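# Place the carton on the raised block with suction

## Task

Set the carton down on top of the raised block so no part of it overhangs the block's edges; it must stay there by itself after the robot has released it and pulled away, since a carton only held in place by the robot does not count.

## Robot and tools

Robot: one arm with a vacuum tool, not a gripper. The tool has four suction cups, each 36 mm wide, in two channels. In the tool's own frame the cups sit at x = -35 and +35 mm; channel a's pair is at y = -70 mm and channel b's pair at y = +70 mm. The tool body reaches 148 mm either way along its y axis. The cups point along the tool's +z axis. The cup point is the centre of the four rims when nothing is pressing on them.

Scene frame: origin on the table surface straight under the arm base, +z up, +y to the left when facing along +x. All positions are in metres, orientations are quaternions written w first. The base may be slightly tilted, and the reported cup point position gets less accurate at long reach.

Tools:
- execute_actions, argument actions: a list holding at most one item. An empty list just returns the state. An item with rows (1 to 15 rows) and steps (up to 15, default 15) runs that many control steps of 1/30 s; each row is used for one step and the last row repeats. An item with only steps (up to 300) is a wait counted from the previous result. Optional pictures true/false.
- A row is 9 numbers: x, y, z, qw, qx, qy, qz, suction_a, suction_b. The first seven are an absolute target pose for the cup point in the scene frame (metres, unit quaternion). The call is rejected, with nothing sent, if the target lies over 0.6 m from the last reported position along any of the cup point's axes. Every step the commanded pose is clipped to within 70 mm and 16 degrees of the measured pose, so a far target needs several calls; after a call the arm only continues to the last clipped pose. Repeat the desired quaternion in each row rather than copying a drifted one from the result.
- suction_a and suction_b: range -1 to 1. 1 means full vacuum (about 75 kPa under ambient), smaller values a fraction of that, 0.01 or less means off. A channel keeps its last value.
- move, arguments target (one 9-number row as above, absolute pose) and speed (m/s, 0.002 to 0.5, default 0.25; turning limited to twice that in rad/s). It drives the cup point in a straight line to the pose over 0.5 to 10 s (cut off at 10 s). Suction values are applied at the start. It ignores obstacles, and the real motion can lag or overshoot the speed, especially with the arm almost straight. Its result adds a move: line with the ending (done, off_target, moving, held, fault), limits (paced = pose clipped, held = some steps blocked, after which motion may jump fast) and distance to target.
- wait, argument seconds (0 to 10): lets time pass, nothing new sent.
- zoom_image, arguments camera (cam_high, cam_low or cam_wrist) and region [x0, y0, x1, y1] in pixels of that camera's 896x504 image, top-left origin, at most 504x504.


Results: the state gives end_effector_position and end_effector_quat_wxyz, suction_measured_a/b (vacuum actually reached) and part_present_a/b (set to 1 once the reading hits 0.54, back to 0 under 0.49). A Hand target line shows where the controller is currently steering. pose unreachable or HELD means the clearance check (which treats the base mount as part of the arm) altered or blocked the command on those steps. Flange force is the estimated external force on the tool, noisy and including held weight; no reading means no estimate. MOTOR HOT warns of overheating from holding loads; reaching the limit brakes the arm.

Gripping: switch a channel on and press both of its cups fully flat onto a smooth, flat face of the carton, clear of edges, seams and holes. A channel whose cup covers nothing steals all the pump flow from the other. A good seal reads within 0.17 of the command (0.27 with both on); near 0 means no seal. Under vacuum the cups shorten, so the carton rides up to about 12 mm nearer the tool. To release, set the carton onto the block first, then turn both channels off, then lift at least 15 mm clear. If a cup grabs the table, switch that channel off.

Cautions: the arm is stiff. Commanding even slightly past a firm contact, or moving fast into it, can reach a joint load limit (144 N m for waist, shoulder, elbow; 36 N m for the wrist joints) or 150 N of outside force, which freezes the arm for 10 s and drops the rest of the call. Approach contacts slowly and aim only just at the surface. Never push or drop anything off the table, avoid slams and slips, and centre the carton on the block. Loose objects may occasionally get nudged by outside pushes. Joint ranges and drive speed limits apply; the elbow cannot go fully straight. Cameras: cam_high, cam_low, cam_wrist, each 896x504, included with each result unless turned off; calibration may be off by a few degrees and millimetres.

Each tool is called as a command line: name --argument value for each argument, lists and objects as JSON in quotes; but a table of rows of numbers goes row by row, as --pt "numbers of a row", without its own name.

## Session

execute_actions --actions '[]'

Scene clock: 0.00 s of 5300.00 s.
end_effector_position=(+0.4985, -0.0095, +0.3531) suction_measured_a=0.00 part_present_a=0 suction_measured_b=0.00 part_present_b=0 end_effector_quat_wxyz=(+0.007, +0.715, +0.699, -0.002)
Joint positions: [ 0.263  0.128  0.194  0.003 -1.634 -1.833]
Joint velocities: [-0.    -0.001  0.001  0.    -0.     0.   ]
Flange force (N, the push that the arm receives, along the end effector's own x y z axes): no reading
Hand target: +0.499, -0.009, +0.353; +0.007, +0.715, +0.699, -0.002
camera_calibration (this result's frames):
cam_wrist: T_world_to_cam=[[-0.999729, 0.00149305, -0.0232242, 0.511386], [-0.0122043, 0.816072, 0.577821, -0.139452], [0.0198153, 0.577948, -0.815833, 0.41796], [0, 0, 0, 1]] pos_world=[0.501264, -0.12852, 0.433441]

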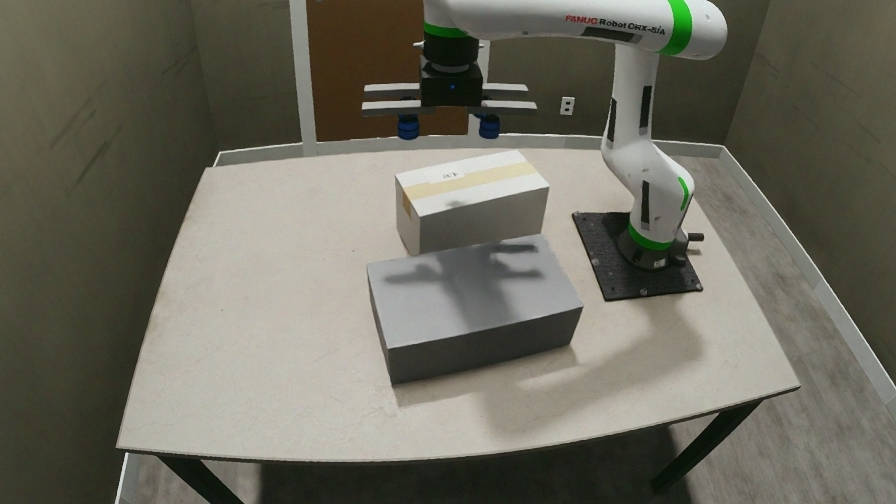

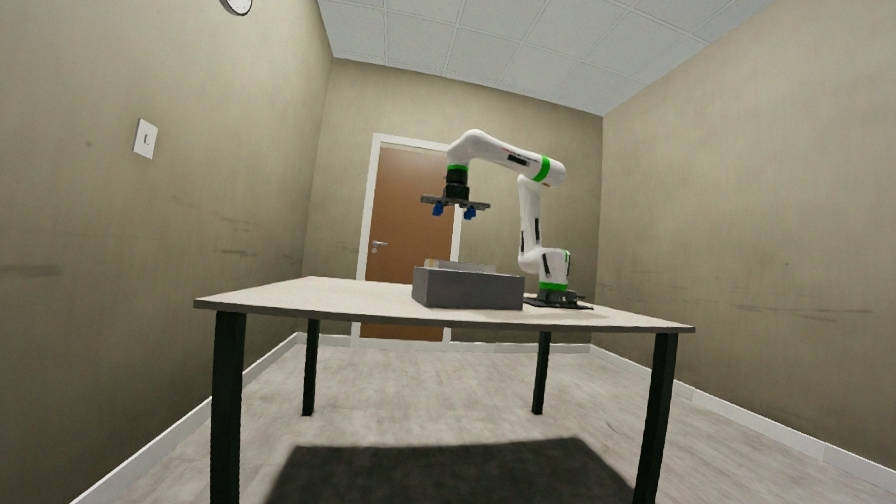

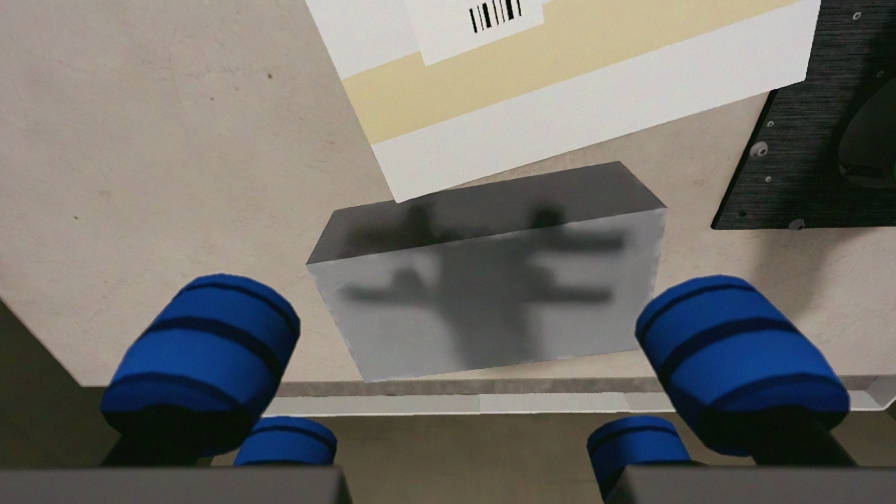

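move --target '[0.434,-0.098,0.18,0,0.583,0.813,0,0,0]' --speed 0.35

Scene clock: 7.27 s of 5300.00 s.
end_effector_position=(+0.4349, -0.0978, +0.1798) suction_measured_a=0.00 part_present_a=0 suction_measured_b=0.00 part_present_b=0 end_effector_quat_wxyz=(-0.000, +0.582, +0.813, -0.000)
Joint positions: [ 0.088  0.061 -0.287 -0.011 -1.225 -1.303]
Joint velocities: [ 0.001  0.    -0.001 -0.     0.001  0.   ]
Flange force (N, the push that the arm receives, along the end effector's own x y z axes): [-1.2 -6.4 1.1]
Hand target: +0.435, -0.098, +0.180; -0.000, +0.582, +0.813, -0.000
Off the commanded pose: 0.001 m, 0 deg.
After step 90, 3.20 s passed at rest.
move: done
camera_calibration (this result's frames):
cam_wrist: T_world_to_cam=[[-0.939467, -0.342218, -0.0169919, 0.382939], [-0.286149, 0.756334, 0.588284, 0.143379], [-0.18847, 0.557536, -0.808476, 0.416168], [0, 0, 0, 1]] pos_world=[0.479221, -0.209422, 0.258621]

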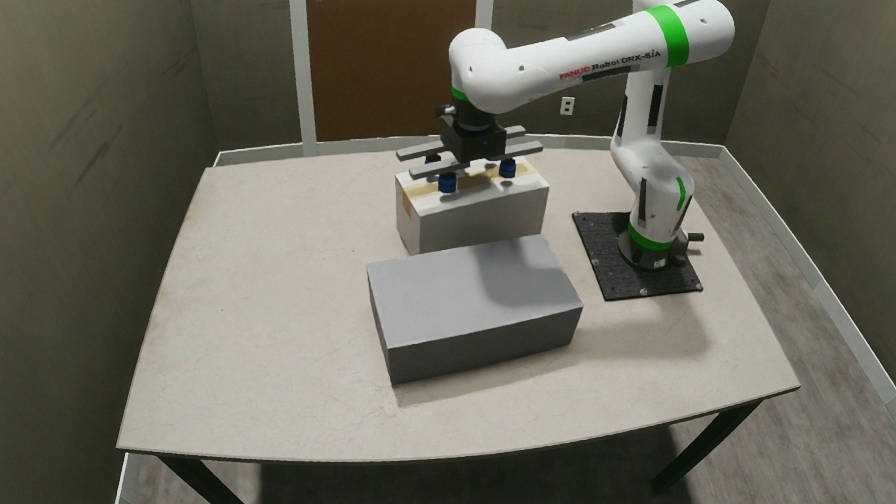

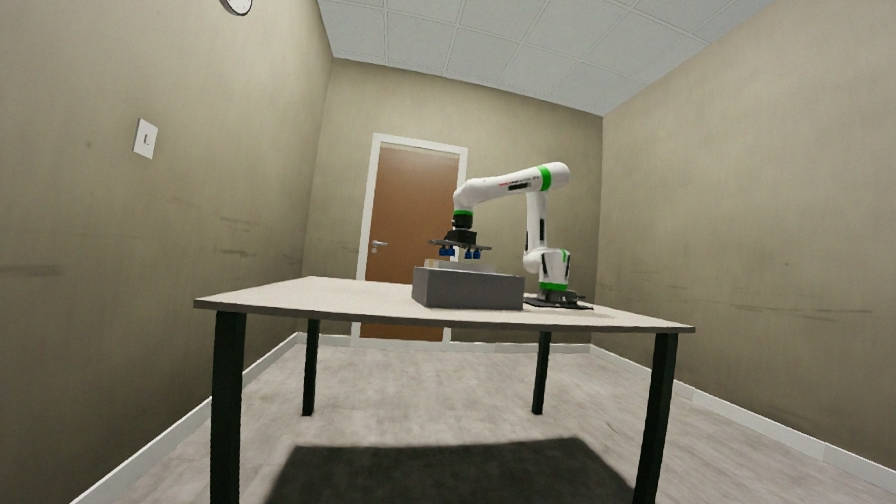

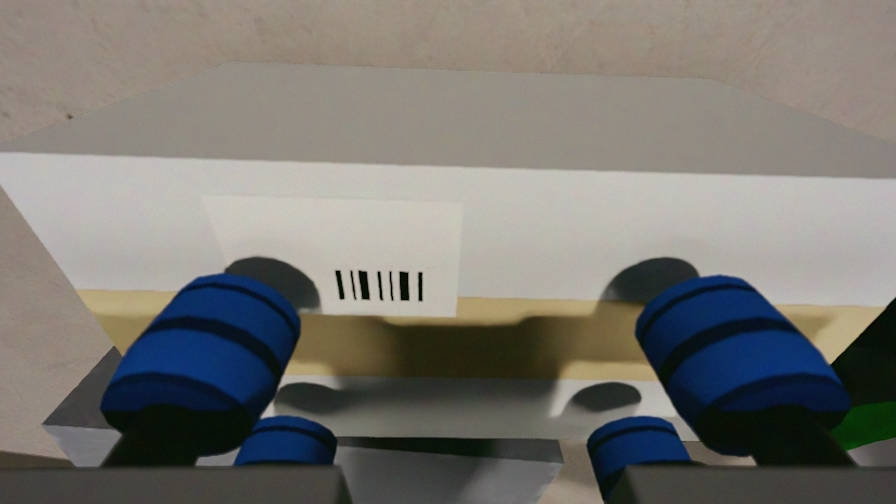

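move --target '[0.431,-0.099,0.153,0,0.588,0.809,0,1,1]' --speed 0.05

execute_actions --actions '[{"steps":20}]' --pictures false

Scene clock: 10.07 s of 5300.00 s.
end_effector_position=(+0.4310, -0.0989, +0.1528) suction_measured_a=0.33 part_present_a=0 suction_measured_b=0.33 part_present_b=0 end_effector_quat_wxyz=(-0.000, +0.588, +0.809, -0.000)
Joint positions: [ 0.086  0.078 -0.336 -0.012 -1.159 -1.314]
Joint velocities: [-0.     0.    -0.001 -0.     0.001  0.001]
Flange force (N, the push that the arm receives, along the end effector's own x y z axes): [-3.8 -6.8 17.8]
Hand target: +0.431, -0.099, +0.153; -0.000, +0.588, +0.809, +0.000
Off the commanded pose: 0.000 m, 0 deg.
move: done
camera_calibration (this result's frames):
cam_wrist: T_world_to_cam=[[-0.944198, -0.328935, -0.0170963, 0.381801], [-0.275412, 0.759963, 0.588732, 0.154695], [-0.180662, 0.560588, -0.808148, 0.391082], [0, 0, 0, 1]] pos_world=[0.473754, -0.21121, 0.231506]

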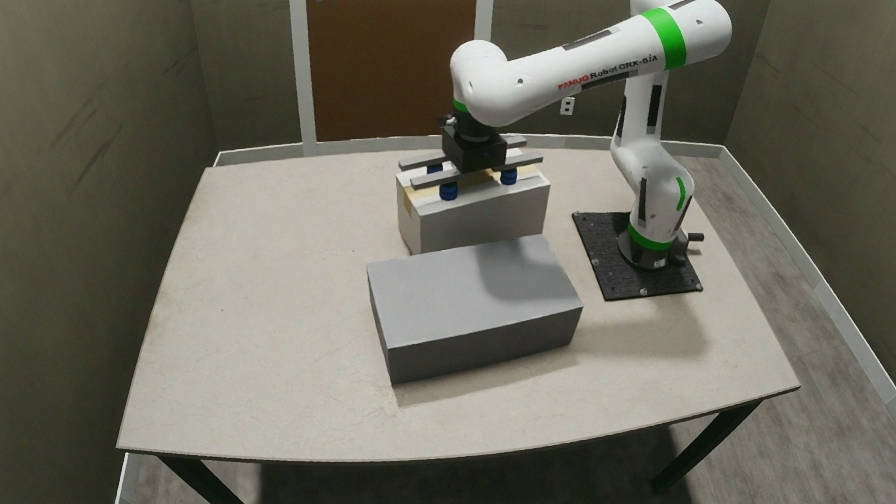

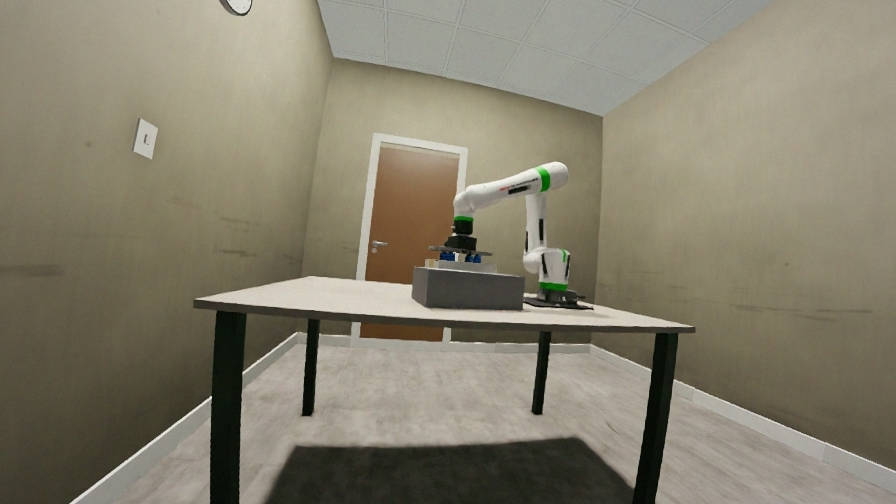

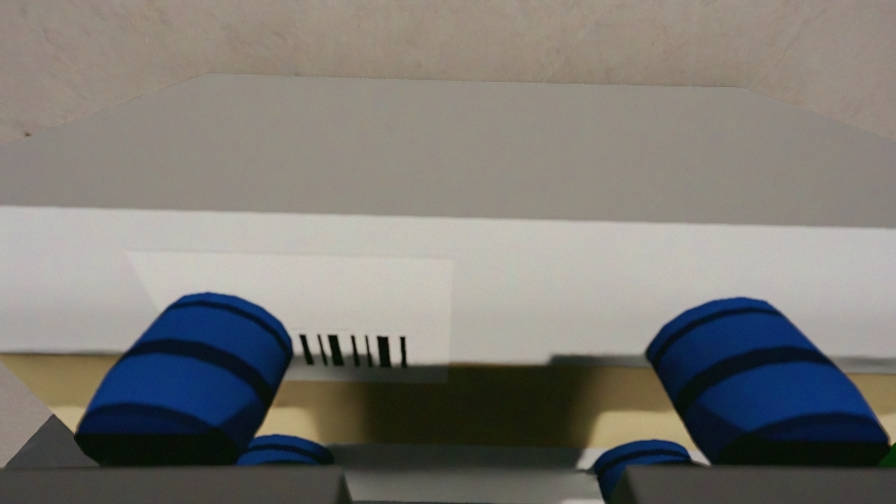

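Scene clock: 10.73 s of 5300.00 s.
end_effector_position=(+0.4311, -0.0990, +0.1529) suction_measured_a=0.83 part_present_a=1 suction_measured_b=0.83 part_present_b=1 end_effector_quat_wxyz=(-0.000, +0.588, +0.809, +0.000)
Joint positions: [ 0.086  0.078 -0.336 -0.012 -1.159 -1.314]
Joint velocities: [ 0.001  0.     0.001 -0.     0.001  0.001]
Flange force (N, the push that the arm receives, along the end effector's own x y z axes): [-2.5 -5.7 17.6]
Hand target: +0.431, -0.099, +0.153; -0.000, +0.588, +0.809, +0.000
Off the commanded pose: 0.000 m, 0 deg.
Steps of this call (steps 1 to 20: nothing new was sent). Readings (end_effector_position | what the end effector reports):
1: (+0.4310, -0.0989, +0.1528) | suction_measured_a=0.36 part_present_a=0 suction_measured_b=0.36 part_present_b=0
2: (+0.4310, -0.0989, +0.1528) | suction_measured_a=0.39 part_present_a=0 suction_measured_b=0.39 part_present_b=0
4: (+0.4310, -0.0989, +0.1528) | suction_measured_a=0.44 part_present_a=0 suction_measured_b=0.44 part_present_b=0
8: (+0.4310, -0.0989, +0.1528) | suction_measured_a=0.60 part_present_a=1 suction_measured_b=0.60 part_present_b=1
20: the state above

move --target '[0.431,-0.099,0.295,0,0.588,0.809,0,1,1]' --speed 0.28

move --target '[0.465,0.18,0.285,0,0.634,0.773,0,1,1]' --speed 0.3

zoom_image --camera "cam_low" --region '[400, 210, 540, 320]'

Scene clock: 13.43 s of 5300.00 s.
end_effector_position=(+0.4302, -0.0991, +0.2951) suction_measured_a=0.89 part_present_a=1 suction_measured_b=0.89 part_present_b=1 end_effector_quat_wxyz=(+0.000, +0.588, +0.809, -0.000)
Joint positions: [ 0.083 -0.009 -0.084 -0.01  -1.498 -1.316]
Joint velocities: [ 0.    -0.     0.001 -0.001  0.001  0.002]
Flange force (N, the push that the arm receives, along the end effector's own x y z axes): [-0.4 -4.8 19.3]
Hand target: +0.430, -0.099, +0.295; +0.000, +0.588, +0.809, -0.000
Off the commanded pose: 0.001 m, 0 deg.
move: done
camera_calibration (this result's frames):
cam_wrist: T_world_to_cam=[[-0.944589, -0.3278, -0.0172736, 0.383699], [-0.274725, 0.760656, 0.588156, 0.0707843], [-0.179658, 0.560312, -0.808563, 0.505713], [0, 0, 0, 1]] pos_world=[0.472739, -0.211423, 0.373896]

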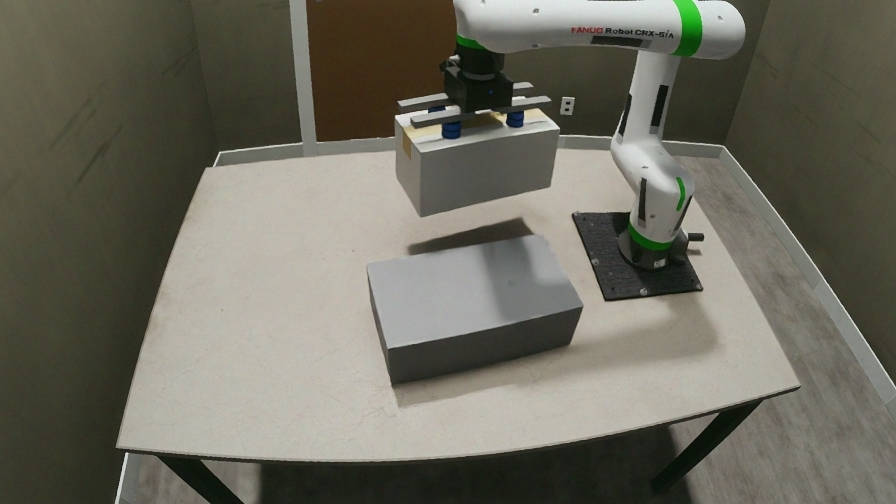

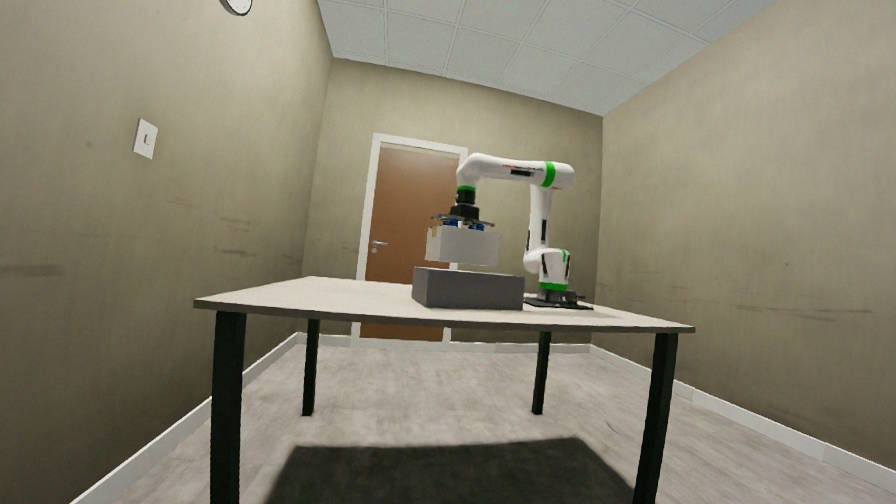

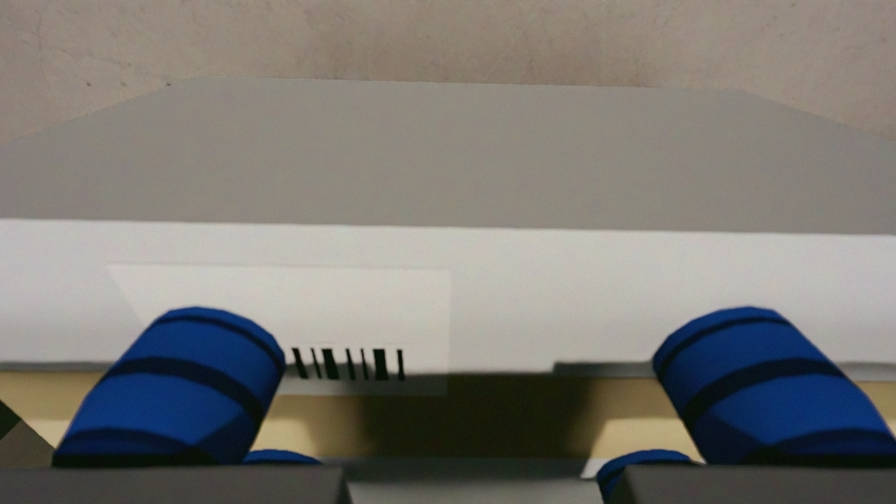

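Scene clock: 14.80 s of 5300.00 s.
end_effector_position=(+0.4655, +0.1800, +0.2852) suction_measured_a=0.89 part_present_a=1 suction_measured_b=0.89 part_present_b=1 end_effector_quat_wxyz=(+0.000, +0.634, +0.773, +0.001)
Joint positions: [ 0.645  0.128  0.045 -0.011 -1.481 -1.994]
Joint velocities: [ 0.001  0.001  0.003 -0.     0.001 -0.001]
Flange force (N, the push that the arm receives, along the end effector's own x y z axes): [-4.9 -5.6 21.4]
Hand target: +0.466, +0.180, +0.285; -0.000, +0.634, +0.773, +0.001
Off the commanded pose: 0.001 m, 0 deg.
move: done
camera_calibration (this result's frames):
cam_wrist: T_world_to_cam=[[-0.976079, -0.216569, -0.0191832, 0.503636], [-0.186005, 0.786115, 0.589427, -0.172239], [-0.112572, 0.578896, -0.807594, 0.312843], [0, 0, 0, 1]] pos_world=[0.494768, 0.0633684, 0.363834]

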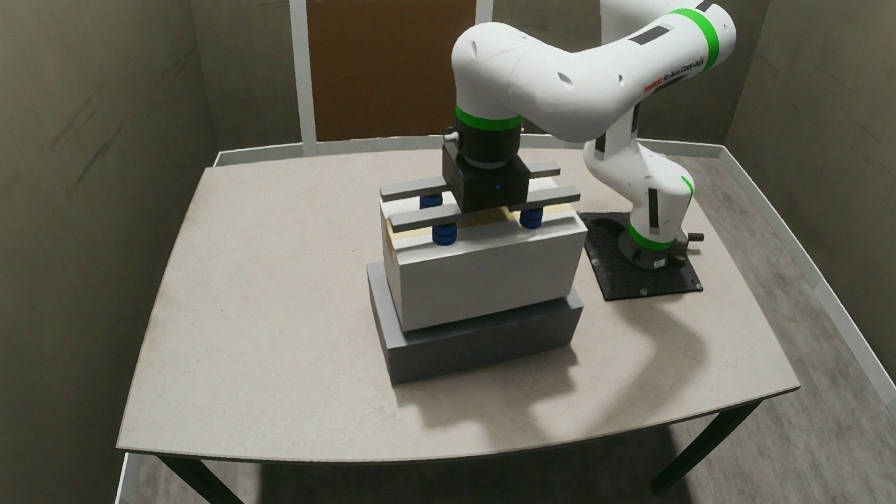

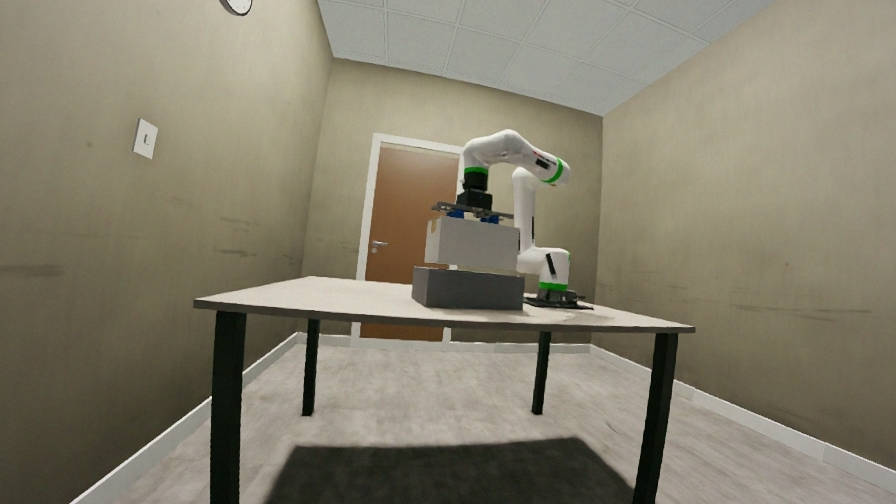

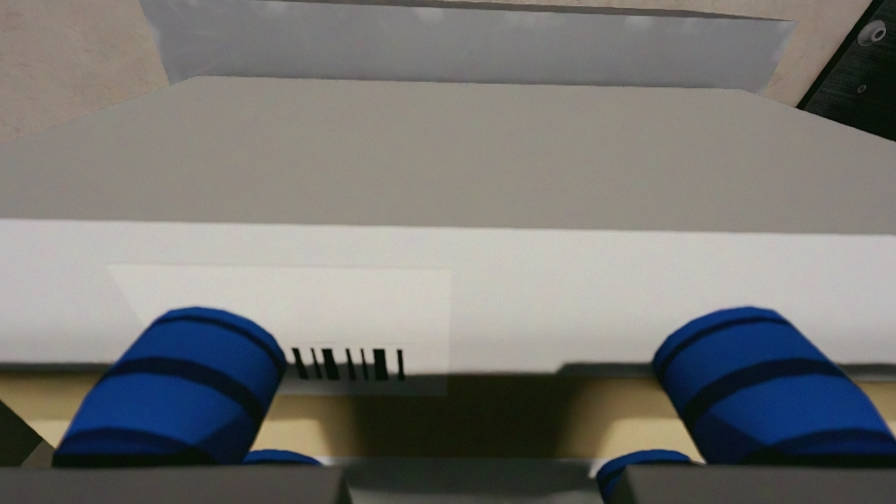

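Region (400, 210, 540, 320) of cam_low's 896x504 image, scaled by 3.600, with more detail than that image has; it fills the top 396 rows of this view, and the rest is white.

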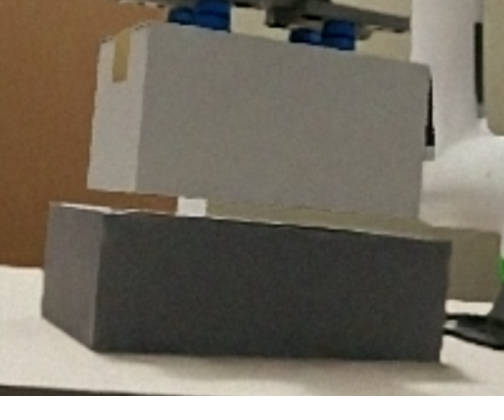

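move --target '[0.467,0.172,0.266,0,0.636,0.772,0,1,1]' --speed 0.04

zoom_image --camera "cam_low" --region '[400, 210, 540, 320]'

Scene clock: 17.80 s of 5300.00 s.
end_effector_position=(+0.4672, +0.1720, +0.2662) suction_measured_a=0.89 part_present_a=1 suction_measured_b=0.89 part_present_b=1 end_effector_quat_wxyz=(+0.000, +0.636, +0.772, +0.000)
Joint positions: [ 0.63   0.131  0.003 -0.01  -1.439 -1.983]
Joint velocities: [ 0.    -0.    -0.002 -0.     0.    -0.   ]
Flange force (N, the push that the arm receives, along the end effector's own x y z axes): [-0.7 -9.4 -4.6]
Hand target: +0.467, +0.172, +0.266; +0.000, +0.636, +0.772, -0.000
Off the commanded pose: 0.000 m, 0 deg.
move: done
camera_calibration (this result's frames):
cam_wrist: T_world_to_cam=[[-0.976994, -0.212521, -0.017804, 0.502489], [-0.182111, 0.787913, 0.588243, -0.156292], [-0.110986, 0.577952, -0.808488, 0.301895], [0, 0, 0, 1]] pos_world=[0.495972, 0.0554539, 0.344963]

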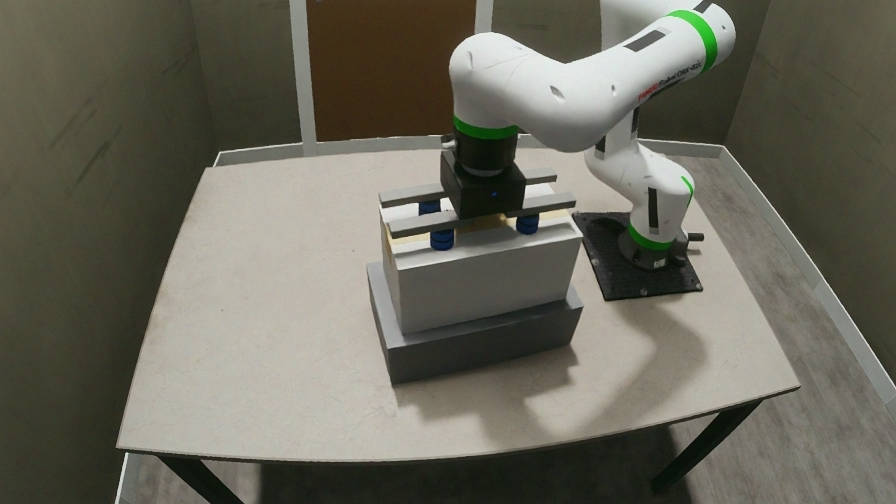

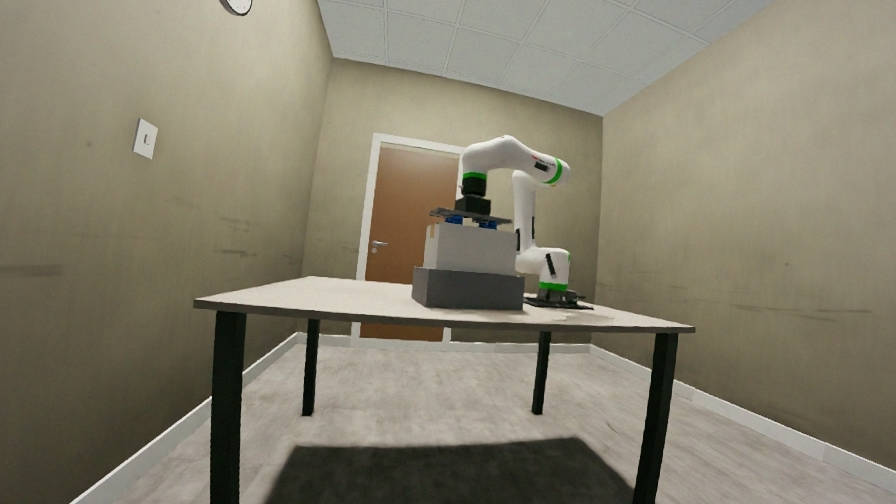

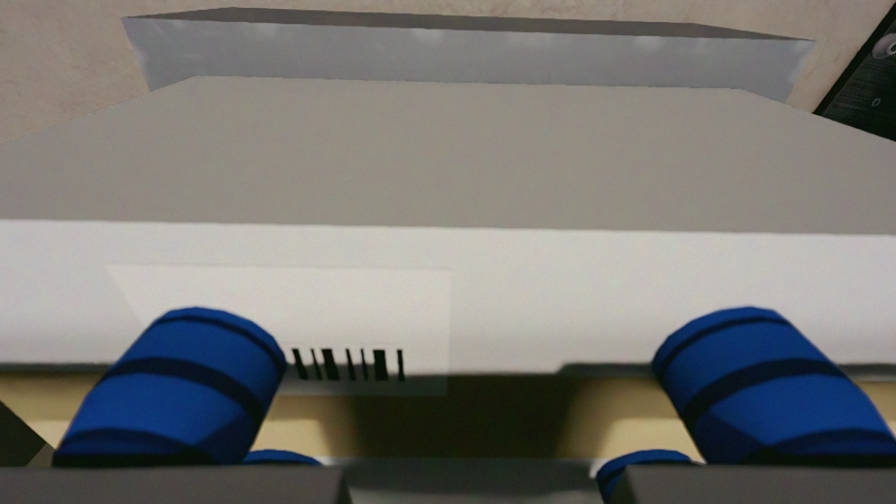

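Region (400, 210, 540, 320) of cam_low's 896x504 image, scaled by 3.600, with more detail than that image has; it fills the top 396 rows of this view, and the rest is white.

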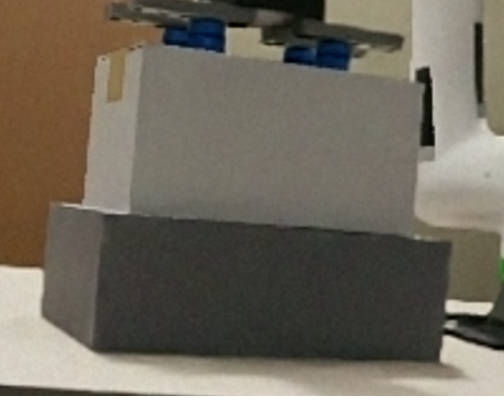

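Resting. Release and lift.

execute_actions --actions '[{"rows":[[0.467,0.172,0.2663,0,0.636,0.772,0,0,0]],"steps":5}]' --pictures false

move --target '[0.467,0.172,0.39,0,0.636,0.772,0,0,0]'

Scene clock: 19.40 s of 5300.00 s.
end_effector_position=(+0.4668, +0.1719, +0.2663) suction_measured_a=0.00 part_present_a=0 suction_measured_b=0.00 part_present_b=0 end_effector_quat_wxyz=(-0.000, +0.636, +0.772, -0.000)
Joint positions: [ 0.63   0.131  0.003 -0.01  -1.44  -1.983]
Joint velocities: [-0.    -0.003 -0.    -0.     0.002 -0.   ]
Flange force (N, the push that the arm receives, along the end effector's own x y z axes): [-2.3 -1.9 -58.4]
Hand target: +0.467, +0.172, +0.266; -0.000, +0.636, +0.772, +0.000
Off the commanded pose: 0.000 m, 0 deg.
Steps of this call (steps 1 to 43: nothing new was sent; steps 44 to 48: all 5 steps of this action). Readings (end_effector_position | what the end effector reports):
44: (+0.4671, +0.1721, +0.2660) | suction_measured_a=0.76 part_present_a=1 suction_measured_b=0.76 part_present_b=1
45: (+0.4670, +0.1720, +0.2660) | suction_measured_a=0.44 part_present_a=0 suction_measured_b=0.44 part_present_b=0
47: (+0.4668, +0.1719, +0.2662) | suction_measured_a=0.04 part_present_a=0 suction_measured_b=0.04 part_present_b=0
48: the state above

Scene clock: 20.53 s of 5300.00 s.
end_effector_position=(+0.4664, +0.1716, +0.3900) suction_measured_a=0.00 part_present_a=0 suction_measured_b=0.00 part_present_b=0 end_effector_quat_wxyz=(+0.000, +0.636, +0.771, -0.000)
Joint positions: [ 0.627  0.133  0.294 -0.01  -1.729 -1.984]
Joint velocities: [ 0.001  0.001  0.001 -0.001 -0.     0.001]
Flange force (N, the push that the arm receives, along the end effector's own x y z axes): [-4.7 -2.7 0.6]
Hand target: +0.466, +0.172, +0.390; +0.000, +0.636, +0.772, +0.000
Off the commanded pose: 0.001 m, 0 deg.
move: done
camera_calibration (this result's frames):
cam_wrist: T_world_to_cam=[[-0.977263, -0.211315, -0.0173987, 0.503611], [-0.180893, 0.788132, 0.588325, -0.229529], [-0.110609, 0.578095, -0.808438, 0.401962], [0, 0, 0, 1]] pos_world=[0.495101, 0.054947, 0.468761]

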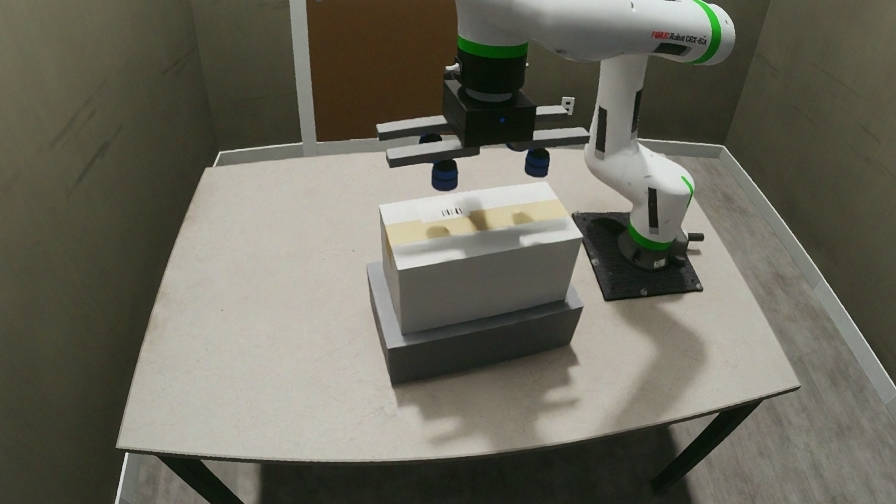

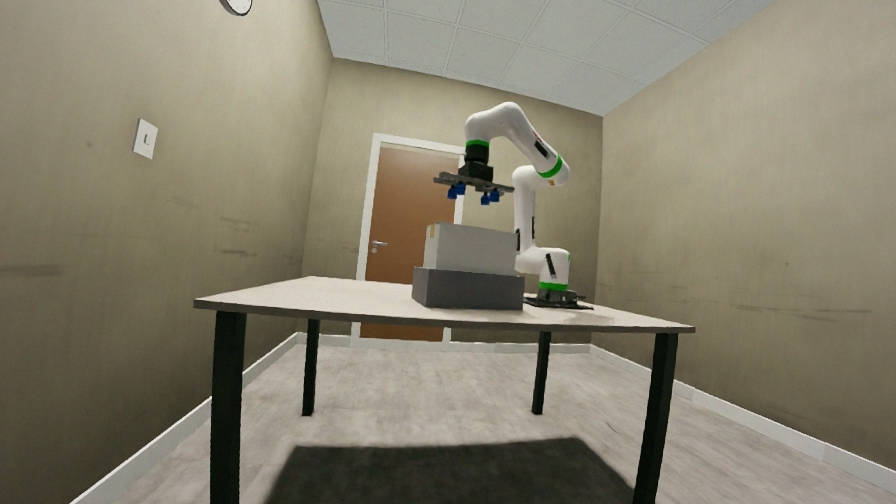

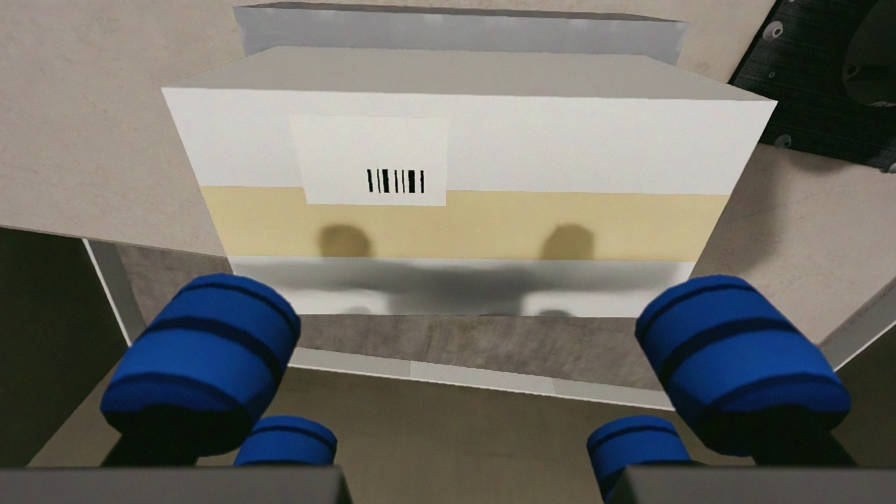

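finished_scene --scene 2

The scene is finished: the task was done.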